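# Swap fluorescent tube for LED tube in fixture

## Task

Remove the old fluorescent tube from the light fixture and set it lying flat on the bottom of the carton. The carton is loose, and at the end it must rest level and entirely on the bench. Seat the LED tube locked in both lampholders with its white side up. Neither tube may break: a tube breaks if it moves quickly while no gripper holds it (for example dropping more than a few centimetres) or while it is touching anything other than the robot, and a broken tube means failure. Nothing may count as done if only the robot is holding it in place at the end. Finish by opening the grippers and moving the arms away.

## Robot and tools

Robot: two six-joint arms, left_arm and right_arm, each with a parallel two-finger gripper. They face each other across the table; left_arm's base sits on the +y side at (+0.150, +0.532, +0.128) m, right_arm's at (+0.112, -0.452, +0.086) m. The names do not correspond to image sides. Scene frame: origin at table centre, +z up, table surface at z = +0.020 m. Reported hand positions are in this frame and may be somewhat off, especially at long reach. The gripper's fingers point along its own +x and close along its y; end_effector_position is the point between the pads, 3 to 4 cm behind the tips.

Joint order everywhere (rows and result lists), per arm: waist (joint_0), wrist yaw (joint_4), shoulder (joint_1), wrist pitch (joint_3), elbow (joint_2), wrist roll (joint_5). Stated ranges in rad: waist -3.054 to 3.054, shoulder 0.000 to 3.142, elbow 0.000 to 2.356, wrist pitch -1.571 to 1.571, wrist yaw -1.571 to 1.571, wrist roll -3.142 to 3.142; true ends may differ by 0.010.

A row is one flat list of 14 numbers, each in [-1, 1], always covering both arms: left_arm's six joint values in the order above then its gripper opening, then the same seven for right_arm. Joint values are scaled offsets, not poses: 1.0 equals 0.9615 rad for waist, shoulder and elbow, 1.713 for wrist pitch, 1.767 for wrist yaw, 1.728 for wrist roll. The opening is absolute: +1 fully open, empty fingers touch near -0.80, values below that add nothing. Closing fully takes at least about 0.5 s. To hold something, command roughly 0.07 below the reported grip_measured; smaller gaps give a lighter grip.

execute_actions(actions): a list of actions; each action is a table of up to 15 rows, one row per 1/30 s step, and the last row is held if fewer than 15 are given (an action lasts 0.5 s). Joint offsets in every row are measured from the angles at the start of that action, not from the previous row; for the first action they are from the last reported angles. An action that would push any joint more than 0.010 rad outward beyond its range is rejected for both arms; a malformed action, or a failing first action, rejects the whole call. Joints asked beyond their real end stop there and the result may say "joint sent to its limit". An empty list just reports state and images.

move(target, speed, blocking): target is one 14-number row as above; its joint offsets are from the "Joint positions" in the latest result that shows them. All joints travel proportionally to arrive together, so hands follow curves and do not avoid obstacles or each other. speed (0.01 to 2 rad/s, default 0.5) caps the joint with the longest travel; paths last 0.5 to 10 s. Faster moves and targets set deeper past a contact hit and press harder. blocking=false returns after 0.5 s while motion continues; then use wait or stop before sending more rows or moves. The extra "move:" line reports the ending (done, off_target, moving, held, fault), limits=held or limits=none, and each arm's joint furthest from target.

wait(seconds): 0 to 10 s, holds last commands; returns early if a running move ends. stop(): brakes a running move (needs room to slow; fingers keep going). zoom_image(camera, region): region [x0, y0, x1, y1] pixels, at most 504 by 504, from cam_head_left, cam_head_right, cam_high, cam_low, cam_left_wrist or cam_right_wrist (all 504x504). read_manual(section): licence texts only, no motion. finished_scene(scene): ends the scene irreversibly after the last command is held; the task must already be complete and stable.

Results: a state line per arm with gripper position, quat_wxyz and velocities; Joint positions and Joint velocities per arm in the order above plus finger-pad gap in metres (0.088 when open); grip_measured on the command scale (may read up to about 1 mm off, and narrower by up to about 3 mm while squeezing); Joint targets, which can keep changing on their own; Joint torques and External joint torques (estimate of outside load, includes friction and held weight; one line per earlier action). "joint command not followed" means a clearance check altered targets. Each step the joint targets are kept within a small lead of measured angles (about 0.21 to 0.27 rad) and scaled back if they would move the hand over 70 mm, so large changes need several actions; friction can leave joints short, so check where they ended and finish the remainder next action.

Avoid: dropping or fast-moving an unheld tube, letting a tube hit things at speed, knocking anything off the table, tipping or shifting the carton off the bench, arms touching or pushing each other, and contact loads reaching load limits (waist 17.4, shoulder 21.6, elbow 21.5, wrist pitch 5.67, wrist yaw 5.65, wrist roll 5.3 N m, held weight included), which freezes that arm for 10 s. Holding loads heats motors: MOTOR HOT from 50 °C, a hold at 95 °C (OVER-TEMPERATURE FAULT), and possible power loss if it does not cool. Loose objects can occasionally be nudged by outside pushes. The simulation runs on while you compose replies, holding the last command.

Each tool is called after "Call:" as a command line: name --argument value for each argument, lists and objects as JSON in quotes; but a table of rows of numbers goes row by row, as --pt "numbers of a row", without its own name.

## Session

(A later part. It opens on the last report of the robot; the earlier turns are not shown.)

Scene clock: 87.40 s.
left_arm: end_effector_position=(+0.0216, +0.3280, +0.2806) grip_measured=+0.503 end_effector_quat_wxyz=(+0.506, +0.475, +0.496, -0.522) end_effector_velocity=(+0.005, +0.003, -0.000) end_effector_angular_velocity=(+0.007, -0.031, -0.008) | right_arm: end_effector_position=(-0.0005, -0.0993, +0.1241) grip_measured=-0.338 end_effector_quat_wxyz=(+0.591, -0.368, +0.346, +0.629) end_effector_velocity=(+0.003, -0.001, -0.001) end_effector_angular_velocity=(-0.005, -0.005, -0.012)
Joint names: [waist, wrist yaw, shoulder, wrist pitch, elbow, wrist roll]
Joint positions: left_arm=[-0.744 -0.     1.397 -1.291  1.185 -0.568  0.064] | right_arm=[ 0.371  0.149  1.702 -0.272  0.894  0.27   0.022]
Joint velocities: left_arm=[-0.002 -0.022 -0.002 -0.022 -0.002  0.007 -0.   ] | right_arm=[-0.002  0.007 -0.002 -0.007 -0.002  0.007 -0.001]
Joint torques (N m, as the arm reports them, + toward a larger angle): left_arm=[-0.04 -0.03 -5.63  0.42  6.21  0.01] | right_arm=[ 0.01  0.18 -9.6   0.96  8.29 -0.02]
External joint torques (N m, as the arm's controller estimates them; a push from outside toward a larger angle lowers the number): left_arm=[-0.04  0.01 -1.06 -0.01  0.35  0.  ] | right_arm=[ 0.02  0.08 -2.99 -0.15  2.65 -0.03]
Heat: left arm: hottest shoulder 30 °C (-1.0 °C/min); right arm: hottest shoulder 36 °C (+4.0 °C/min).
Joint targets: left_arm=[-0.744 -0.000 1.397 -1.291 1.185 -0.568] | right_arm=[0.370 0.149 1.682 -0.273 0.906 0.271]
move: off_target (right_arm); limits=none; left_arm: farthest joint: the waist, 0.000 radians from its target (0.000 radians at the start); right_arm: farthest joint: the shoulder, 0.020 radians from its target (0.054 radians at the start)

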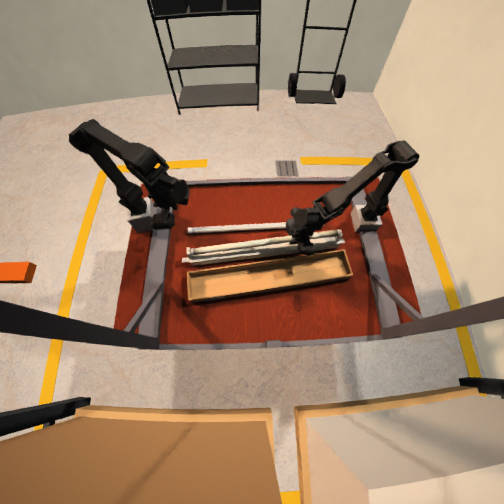

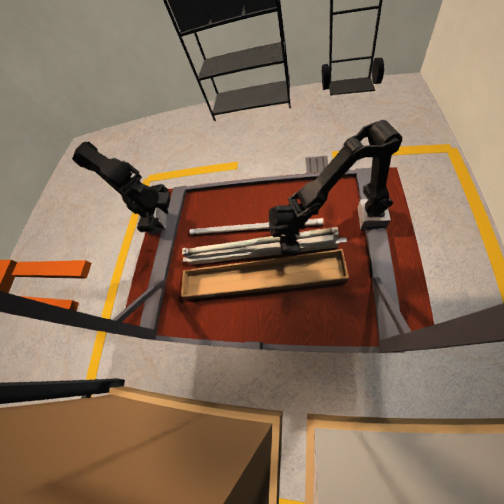

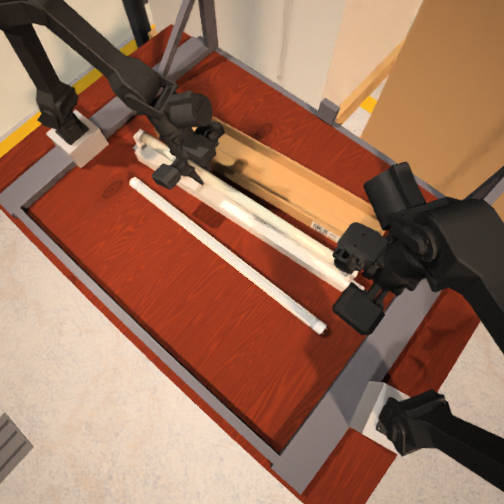

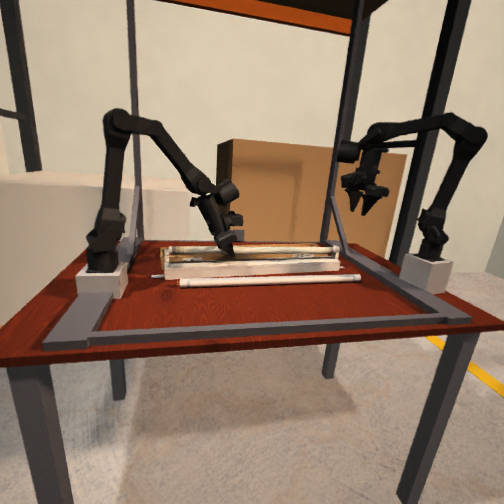

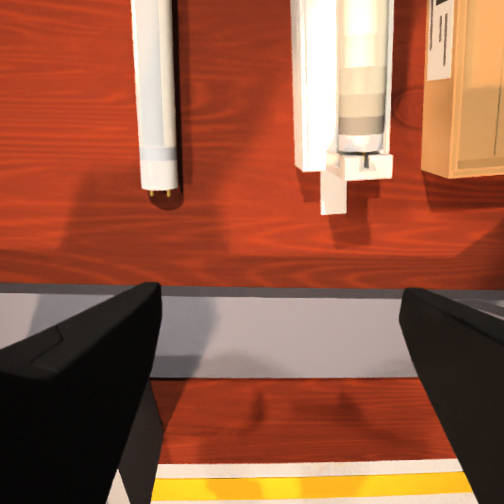

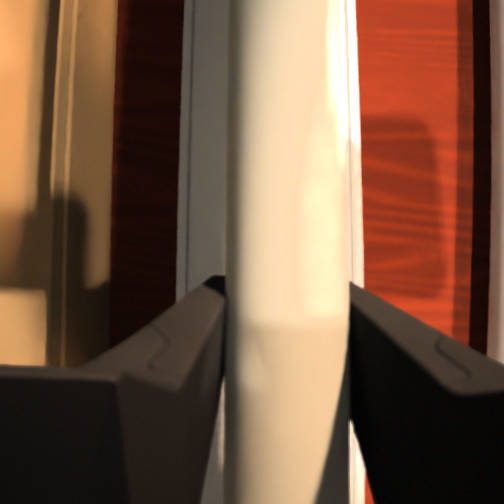

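Call:
move --target '[0,0,0,0,0,0,0.5,0,0,-0.065,-0.035,0.05,0,-0.48]' --speed 0.04

Call:
zoom_image --camera "cam_low" --region '[140,190,380,300]'

Scene clock: 92.60 s.
left_arm: end_effector_position=(+0.0216, +0.3280, +0.2806) grip_measured=+0.503 end_effector_quat_wxyz=(+0.506, +0.475, +0.496, -0.522) end_effector_velocity=(+0.003, +0.000, -0.000) end_effector_angular_velocity=(-0.006, -0.023, -0.008) | right_arm: end_effector_position=(-0.0010, -0.0978, +0.1443) grip_measured=-0.338 end_effector_quat_wxyz=(+0.593, -0.361, +0.343, +0.633) end_effector_velocity=(-0.001, -0.005, -0.003) end_effector_angular_velocity=(-0.027, +0.006, +0.015)
Joint names: [waist, wrist yaw, shoulder, wrist pitch, elbow, wrist roll]
Joint positions: left_arm=[-0.744 -0.     1.397 -1.291  1.185 -0.568  0.064] | right_arm=[ 0.37   0.148  1.657 -0.333  0.928  0.27   0.022]
Joint velocities: left_arm=[-0.002 -0.022 -0.002 -0.007 -0.002  0.007  0.   ] | right_arm=[-0.002 -0.022 -0.002 -0.022 -0.002 -0.007 -0.   ]
Joint torques (N m, as the arm reports them, + toward a larger angle): left_arm=[-0.04 -0.03 -5.62  0.41  6.21  0.01] | right_arm=[ 0.05  0.18 -9.19  1.14  8.92  0.  ]
External joint torques (N m, as the arm's controller estimates them; a push from outside toward a larger angle lowers the number): left_arm=[-0.05  0.02 -1.07 -0.02  0.36  0.  ] | right_arm=[ 0.03  0.09 -2.7   0.02  3.08  0.  ]
Heat: left arm: hottest shoulder 30 °C (+0.0 °C/min); right arm: hottest shoulder 36 °C (+4.1 °C/min).
Joint targets: left_arm=[-0.744 -0.000 1.397 -1.291 1.185 -0.568] | right_arm=[0.370 0.149 1.639 -0.332 0.942 0.271]
move: off_target (right_arm); limits=none; left_arm: farthest joint: the waist, 0.000 radians from its target (0.000 radians at the start); right_arm: farthest joint: the shoulder, 0.018 radians from its target (0.062 radians at the start)

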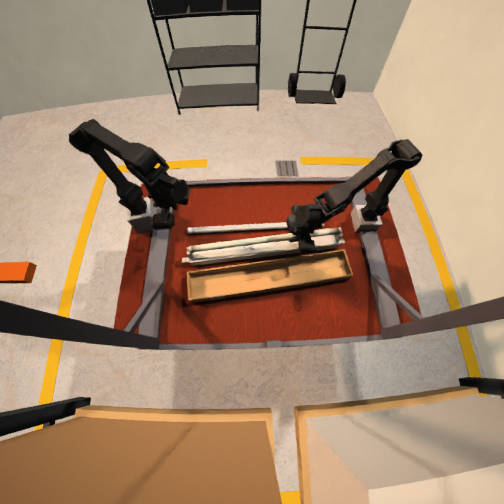

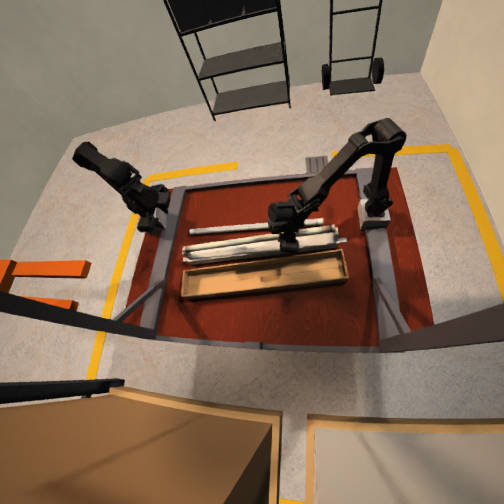

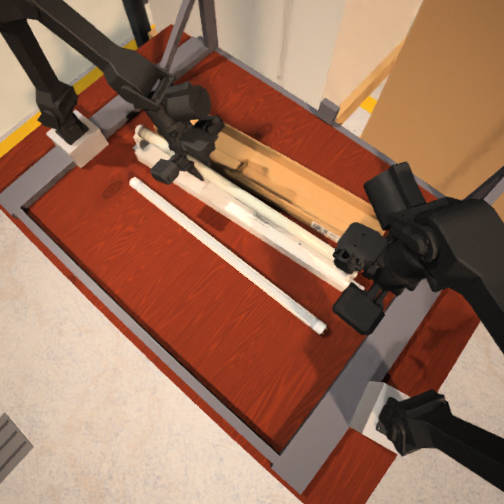

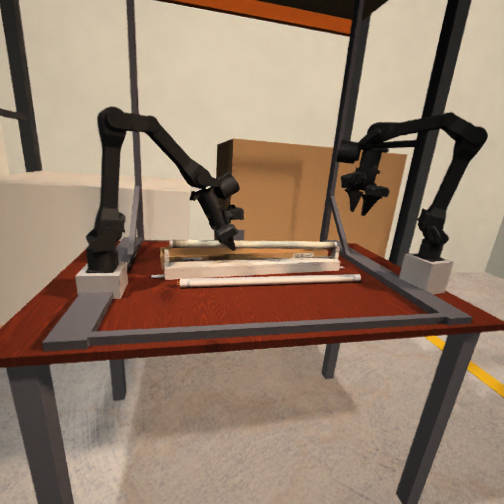

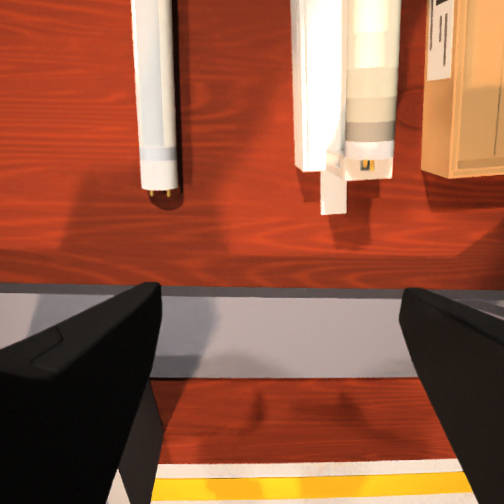

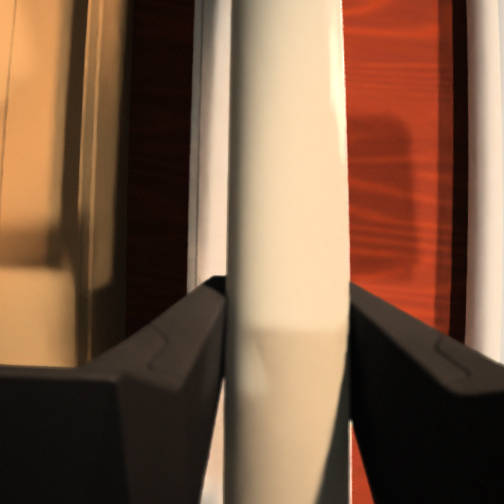

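Region (140, 190, 380, 300) of cam_low's 504x504 image, scaled by 2.100, with more detail than that image has; it fills the top 231 rows of this view, and the rest is white.

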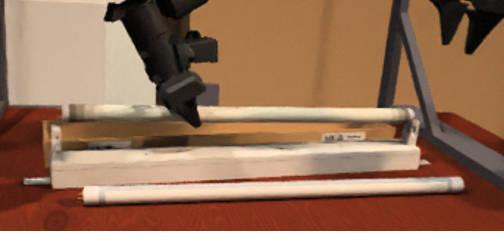

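Call:
move --target '[0,0,0,0,0,0,0.5,0,0,-0.088,-0.08,0.084,0,-0.48]' --speed 0.07

Call:
move --target '[0,0,0,0,0,0,0.5,0.335,0.088,0.19,-0.04,0.2,0.17,-0.48]' --speed 0.12

Scene clock: 106.03 s.
left_arm: end_effector_position=(+0.0216, +0.3280, +0.2806) grip_measured=+0.503 end_effector_quat_wxyz=(+0.506, +0.475, +0.496, -0.522) end_effector_velocity=(+0.005, +0.003, -0.002) end_effector_angular_velocity=(+0.010, -0.034, -0.023) | right_arm: end_effector_position=(+0.0007, -0.1023, +0.1753) grip_measured=-0.338 end_effector_quat_wxyz=(+0.592, -0.363, +0.344, +0.631) end_effector_velocity=(+0.004, -0.004, -0.002) end_effector_angular_velocity=(-0.018, -0.010, -0.012)
Joint names: [waist, wrist yaw, shoulder, wrist pitch, elbow, wrist roll]
Joint positions: left_arm=[-0.744 -0.     1.397 -1.291  1.185 -0.568  0.064] | right_arm=[ 0.37   0.148  1.59  -0.472  0.994  0.27   0.022]
Joint velocities: left_arm=[-0.002 -0.022  0.002 -0.022 -0.002  0.022 -0.   ] | right_arm=[-0.002  0.007 -0.002 -0.022 -0.002  0.007 -0.   ]
Joint torques (N m, as the arm reports them, + toward a larger angle): left_arm=[-0.04 -0.03 -5.62  0.41  6.21  0.01] | right_arm=[-0.01  0.15 -8.96  1.14  9.29 -0.02]
External joint torques (N m, as the arm's controller estimates them; a push from outside toward a larger angle lowers the number): left_arm=[-0.02  0.01 -1.05 -0.01  0.36  0.  ] | right_arm=[-0.01  0.05 -2.69  0.03  3.18 -0.02]
Heat: left arm: hottest shoulder 30 °C (+0.0 °C/min); right arm: hottest shoulder 38 °C (+4.0 °C/min).
Joint targets: left_arm=[-0.744 -0.000 1.397 -1.291 1.185 -0.568] | right_arm=[0.370 0.148 1.573 -0.471 1.009 0.270]
move: off_target (right_arm); limits=none; left_arm: farthest joint: the waist, 0.000 radians from its target (0.000 radians at the start); right_arm: farthest joint: the shoulder, 0.018 radians from its target (0.085 radians at the start)

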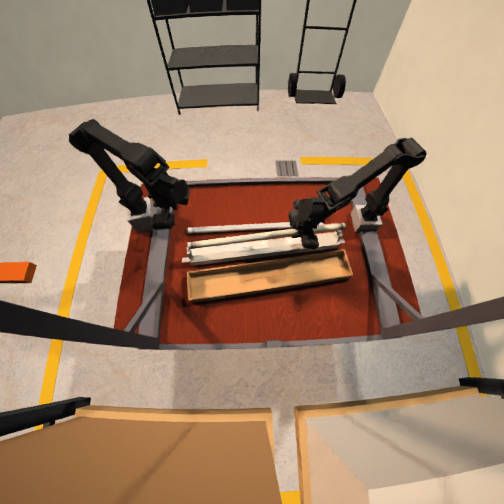

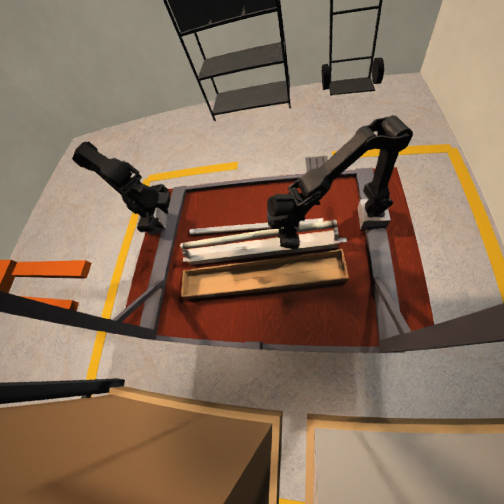

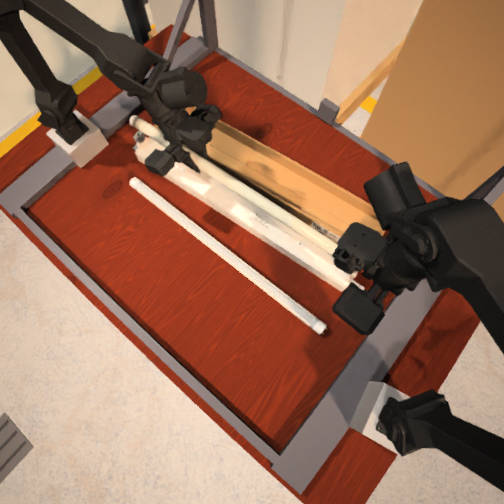

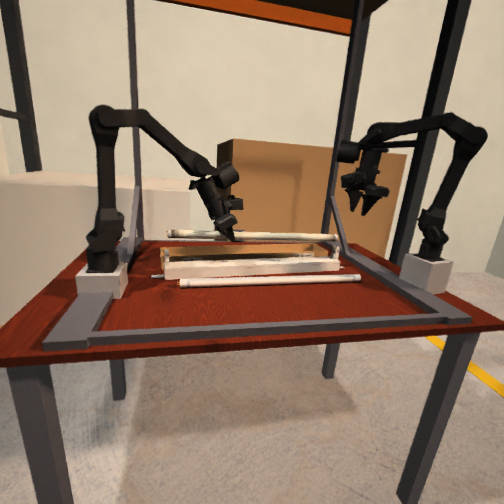

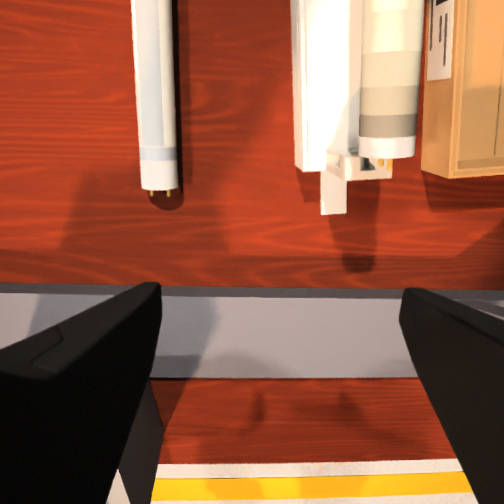

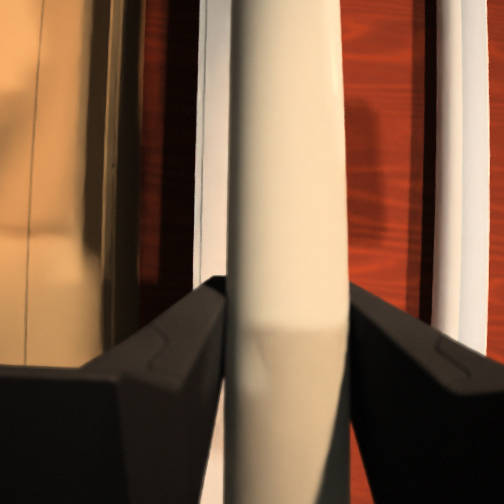

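Scene clock: 109.17 s.
left_arm: end_effector_position=(+0.0216, +0.3280, +0.2806) grip_measured=+0.503 end_effector_quat_wxyz=(+0.506, +0.475, +0.496, -0.522) end_effector_velocity=(+0.000, +0.006, -0.000) end_effector_angular_velocity=(+0.022, -0.006, -0.015) | right_arm: end_effector_position=(-0.1060, -0.1166, +0.1700) grip_measured=-0.338 end_effector_quat_wxyz=(+0.594, -0.363, +0.343, +0.631) end_effector_velocity=(+0.001, -0.002, -0.001) end_effector_angular_velocity=(-0.010, -0.003, +0.007)
Joint names: [waist, wrist yaw, shoulder, wrist pitch, elbow, wrist roll]
Joint positions: left_arm=[-0.744 -0.     1.397 -1.291  1.185 -0.568  0.064] | right_arm=[ 0.689  0.298  1.763 -0.541  1.172  0.561  0.022]
Joint velocities: left_arm=[-0.007  0.007 -0.002 -0.022 -0.002  0.007 -0.   ] | right_arm=[-0.002 -0.007 -0.002 -0.007 -0.002 -0.007 -0.   ]
Joint torques (N m, as the arm reports them, + toward a larger angle): left_arm=[-0.05 -0.03 -5.63  0.42  6.22  0.  ] | right_arm=[ 0.22  0.53 -7.    0.98  8.93  0.1 ]
External joint torques (N m, as the arm's controller estimates them; a push from outside toward a larger angle lowers the number): left_arm=[-0.02  0.   -1.06 -0.01  0.35  0.  ] | right_arm=[ 0.26  0.33  0.48 -0.04  2.88  0.1 ]
Heat: left arm: hottest shoulder 30 °C (+0.0 °C/min); right arm: hottest shoulder 37 °C (+3.0 °C/min).
Joint targets: left_arm=[-0.744 -0.000 1.397 -1.291 1.185 -0.568] | right_arm=[0.693 0.304 1.773 -0.540 1.186 0.564]
move: off_target (right_arm); limits=none; left_arm: farthest joint: the waist, 0.000 radians from its target (0.000 radians at the start); right_arm: farthest joint: the elbow, 0.014 radians from its target (0.192 radians at the start)

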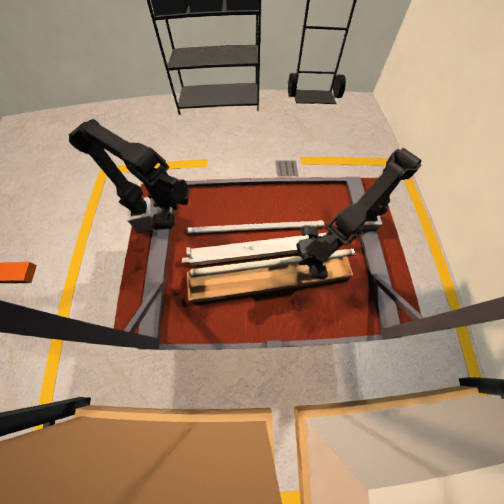

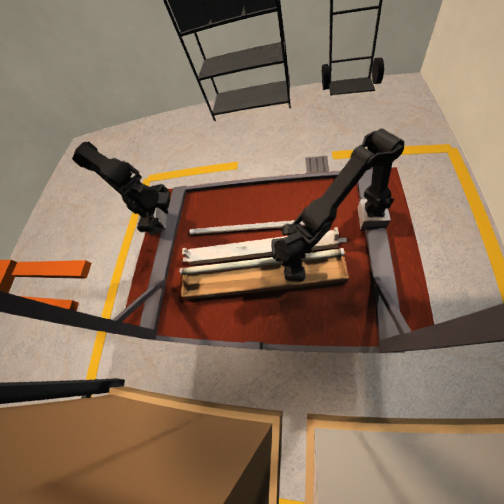

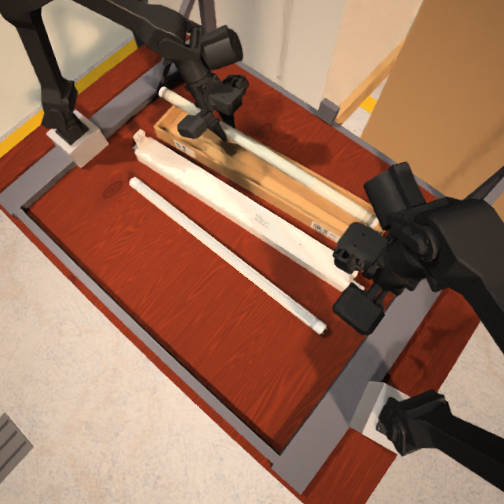

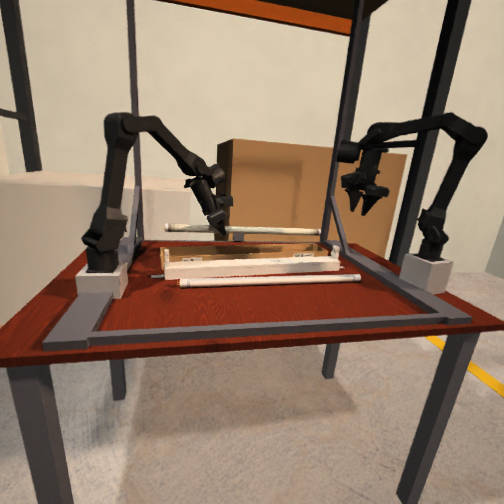

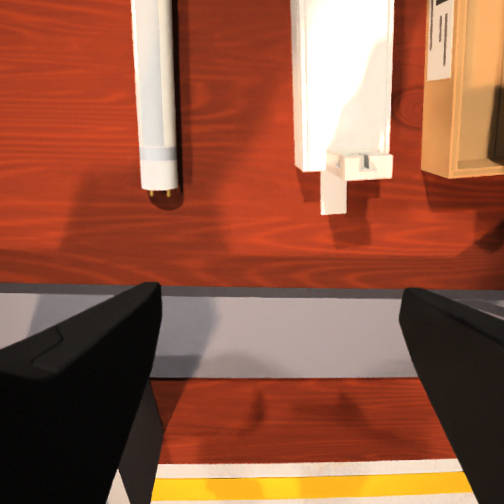

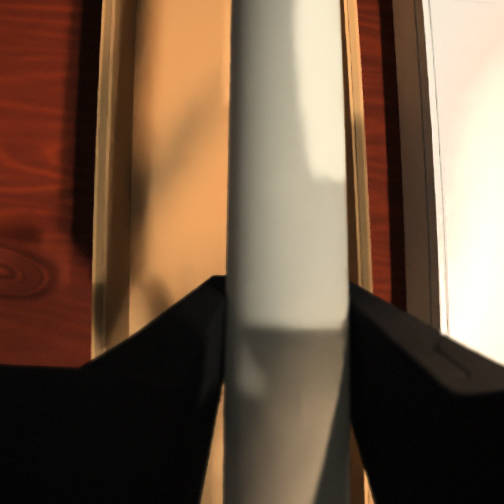

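Call:
move --target '[-0.3,0,0.12,0,0.12,-0.17,0.5,0.027,0.008,0.185,0.128,-0.062,0.016,-0.48]' --speed 0.1

Call:
zoom_image --camera "cam_head_left" --region '[170,220,380,320]'

Scene clock: 118.37 s.
left_arm: end_effector_position=(-0.0514, +0.3540, +0.2849) grip_measured=+0.503 end_effector_quat_wxyz=(+0.500, +0.472, +0.503, -0.523) end_effector_velocity=(+0.002, +0.001, -0.000) end_effector_angular_velocity=(-0.000, -0.010, +0.005) | right_arm: end_effector_position=(-0.1234, -0.1085, +0.1082) grip_measured=-0.338 end_effector_quat_wxyz=(+0.594, -0.362, +0.344, +0.631) end_effector_velocity=(+0.005, +0.001, -0.000) end_effector_angular_velocity=(-0.001, -0.013, -0.004)
Joint names: [waist, wrist yaw, shoulder, wrist pitch, elbow, wrist roll]
Joint positions: left_arm=[-1.028 -0.     1.5   -1.291  1.292 -0.856  0.064] | right_arm=[ 0.712  0.306  1.93  -0.326  1.118  0.585  0.022]
Joint velocities: left_arm=[-0.002 -0.007 -0.002 -0.007 -0.002 -0.007 -0.   ] | right_arm=[-0.007  0.007 -0.002 -0.007 -0.002 -0.007  0.   ]
Joint torques (N m, as the arm reports them, + toward a larger angle): left_arm=[-0.4  -0.04 -4.88  0.41  7.21 -0.17] | right_arm=[ 0.19  0.56 -7.5   1.21  6.12  0.11]
External joint torques (N m, as the arm's controller estimates them; a push from outside toward a larger angle lowers the number): left_arm=[-0.43  0.01  0.46 -0.02  1.36 -0.17] | right_arm=[0.25 0.35 0.59 0.21 0.64 0.11]
Heat: left arm: hottest shoulder 30 °C (+0.0 °C/min); right arm: hottest shoulder 37 °C (+2.0 °C/min).
Joint targets: left_arm=[-1.032 -0.000 1.513 -1.291 1.300 -0.861] | right_arm=[0.715 0.312 1.941 -0.322 1.113 0.588]
move: off_target (left_arm, right_arm); limits=none; left_arm: farthest joint: the shoulder, 0.012 radians from its target (0.115 radians at the start); right_arm: farthest joint: the shoulder, 0.011 radians from its target (0.178 radians at the start)

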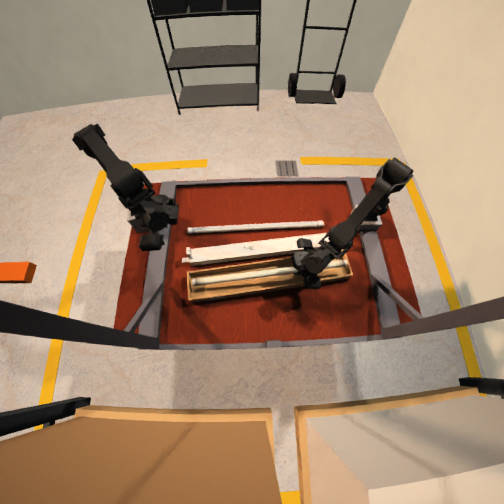

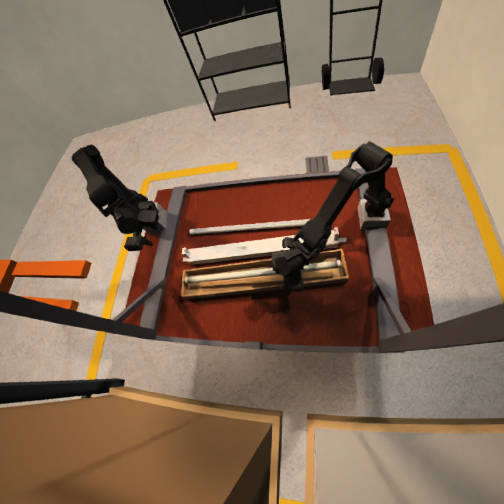

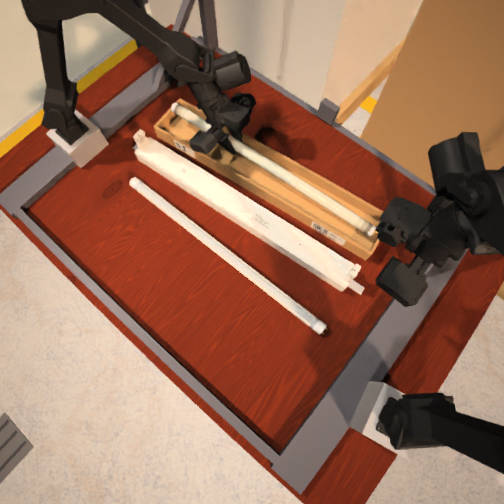

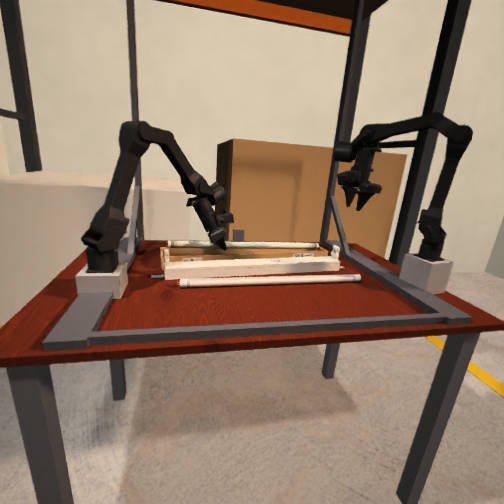

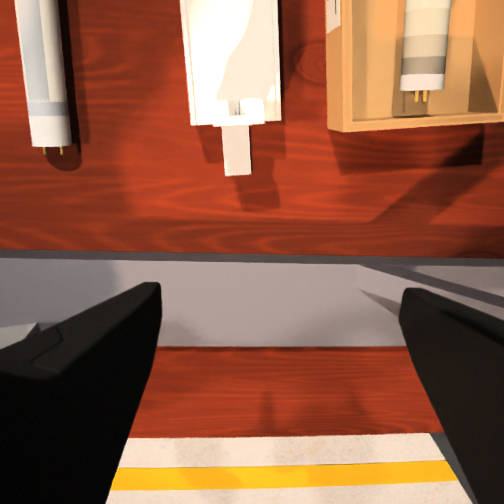

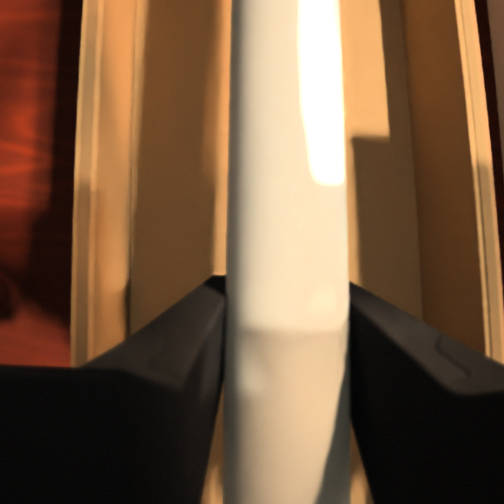

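Region (170, 220, 380, 320) of cam_head_left's 504x504 image, scaled by 2.400, with more detail than that image has; it fills the top 240 rows of this view, and the rest is white.

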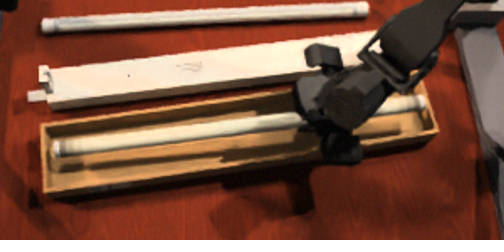

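Call:
move --target '[0,0,0,0,0,0,0.5,0,0,0.075,0.056,-0.04,0,-0.48]' --speed 0.05

Call:
zoom_image --camera "cam_high" --region '[140,80,260,180]'

Scene clock: 125.77 s.
left_arm: end_effector_position=(-0.0514, +0.3540, +0.2849) grip_measured=+0.503 end_effector_quat_wxyz=(+0.500, +0.472, +0.504, -0.523) end_effector_velocity=(+0.001, +0.004, -0.000) end_effector_angular_velocity=(+0.010, -0.001, -0.010) | right_arm: end_effector_position=(-0.1239, -0.1079, +0.0825) grip_measured=-0.338 end_effector_quat_wxyz=(+0.594, -0.363, +0.344, +0.630) end_effector_velocity=(+0.006, +0.002, +0.001) end_effector_angular_velocity=(+0.007, -0.016, -0.023)
Joint names: [waist, wrist yaw, shoulder, wrist pitch, elbow, wrist roll]
Joint positions: left_arm=[-1.028 -0.     1.5   -1.291  1.292 -0.856  0.064] | right_arm=[ 0.712  0.306  1.991 -0.234  1.085  0.586  0.022]
Joint velocities: left_arm=[-0.002  0.007 -0.007 -0.007 -0.007  0.007 -0.   ] | right_arm=[-0.007  0.022 -0.002 -0.007 -0.002  0.007  0.   ]
Joint torques (N m, as the arm reports them, + toward a larger angle): left_arm=[-0.03 -0.04 -6.58  0.41  6.18  0.02] | right_arm=[ 0.04  0.25 -7.64  1.23  5.69  0.01]
External joint torques (N m, as the arm's controller estimates them; a push from outside toward a larger angle lowers the number): left_arm=[-0.01  0.   -1.25 -0.02  0.32  0.01] | right_arm=[0.11 0.03 0.63 0.23 0.47 0.  ]
Heat: left arm: hottest shoulder 30 °C (+0.0 °C/min); right arm: hottest shoulder 37 °C (+2.0 °C/min).
Joint targets: left_arm=[-1.028 -0.000 1.500 -1.291 1.292 -0.856] | right_arm=[0.712 0.306 2.002 -0.230 1.079 0.586]
move: off_target (right_arm); limits=none; left_arm: farthest joint: the waist, 0.000 radians from its target (0.000 radians at the start); right_arm: farthest joint: the shoulder, 0.012 radians from its target (0.073 radians at the start)

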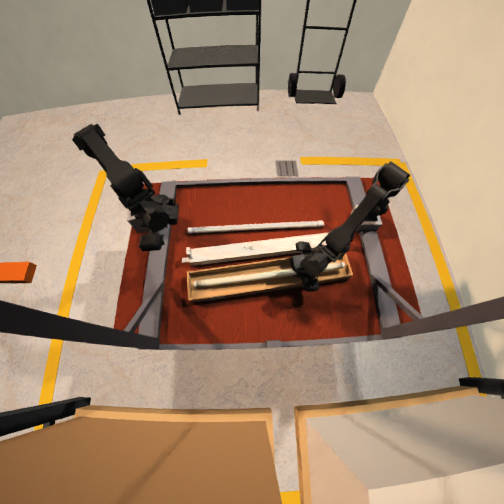

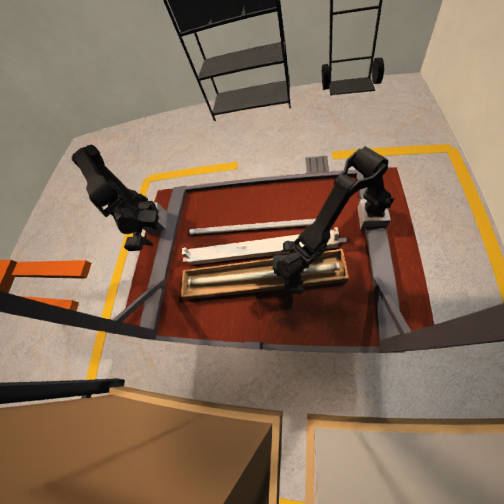

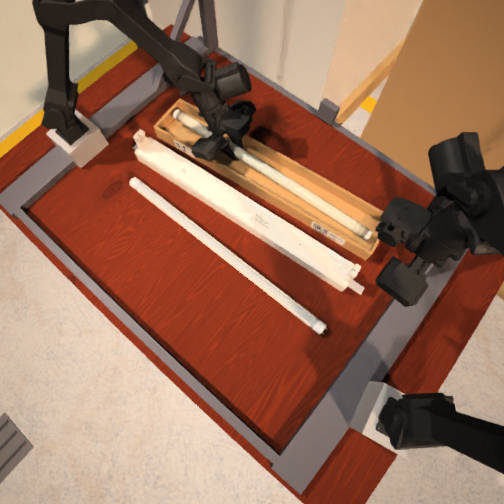

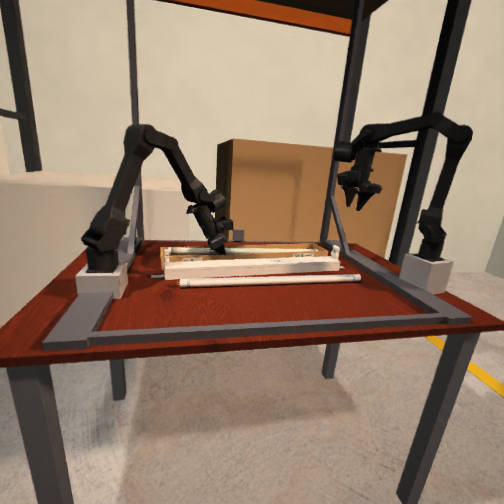

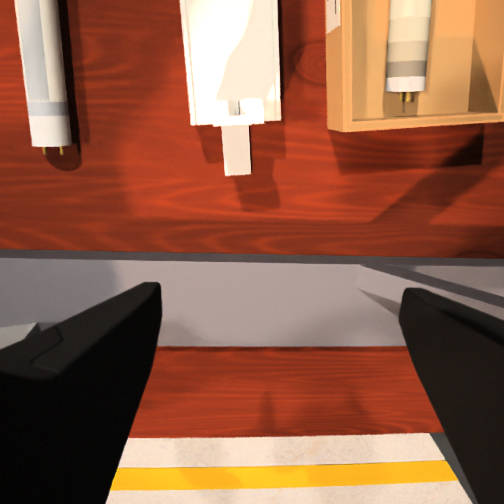

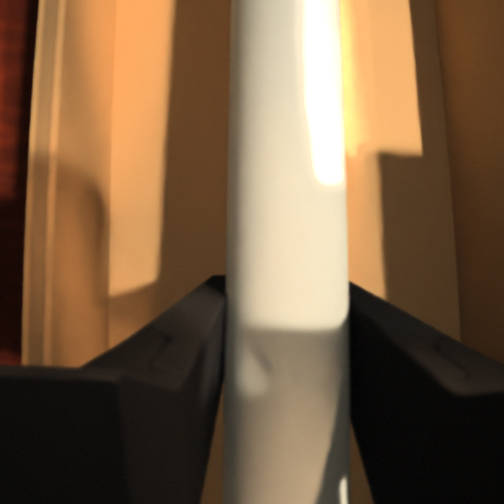

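Region (140, 80, 260, 180) of cam_high's 504x504 image, scaled by 4.200, with more detail than that image has.

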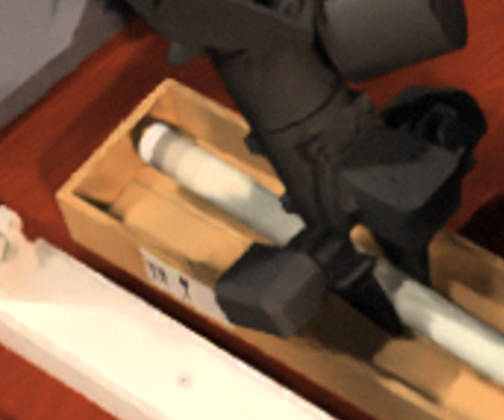

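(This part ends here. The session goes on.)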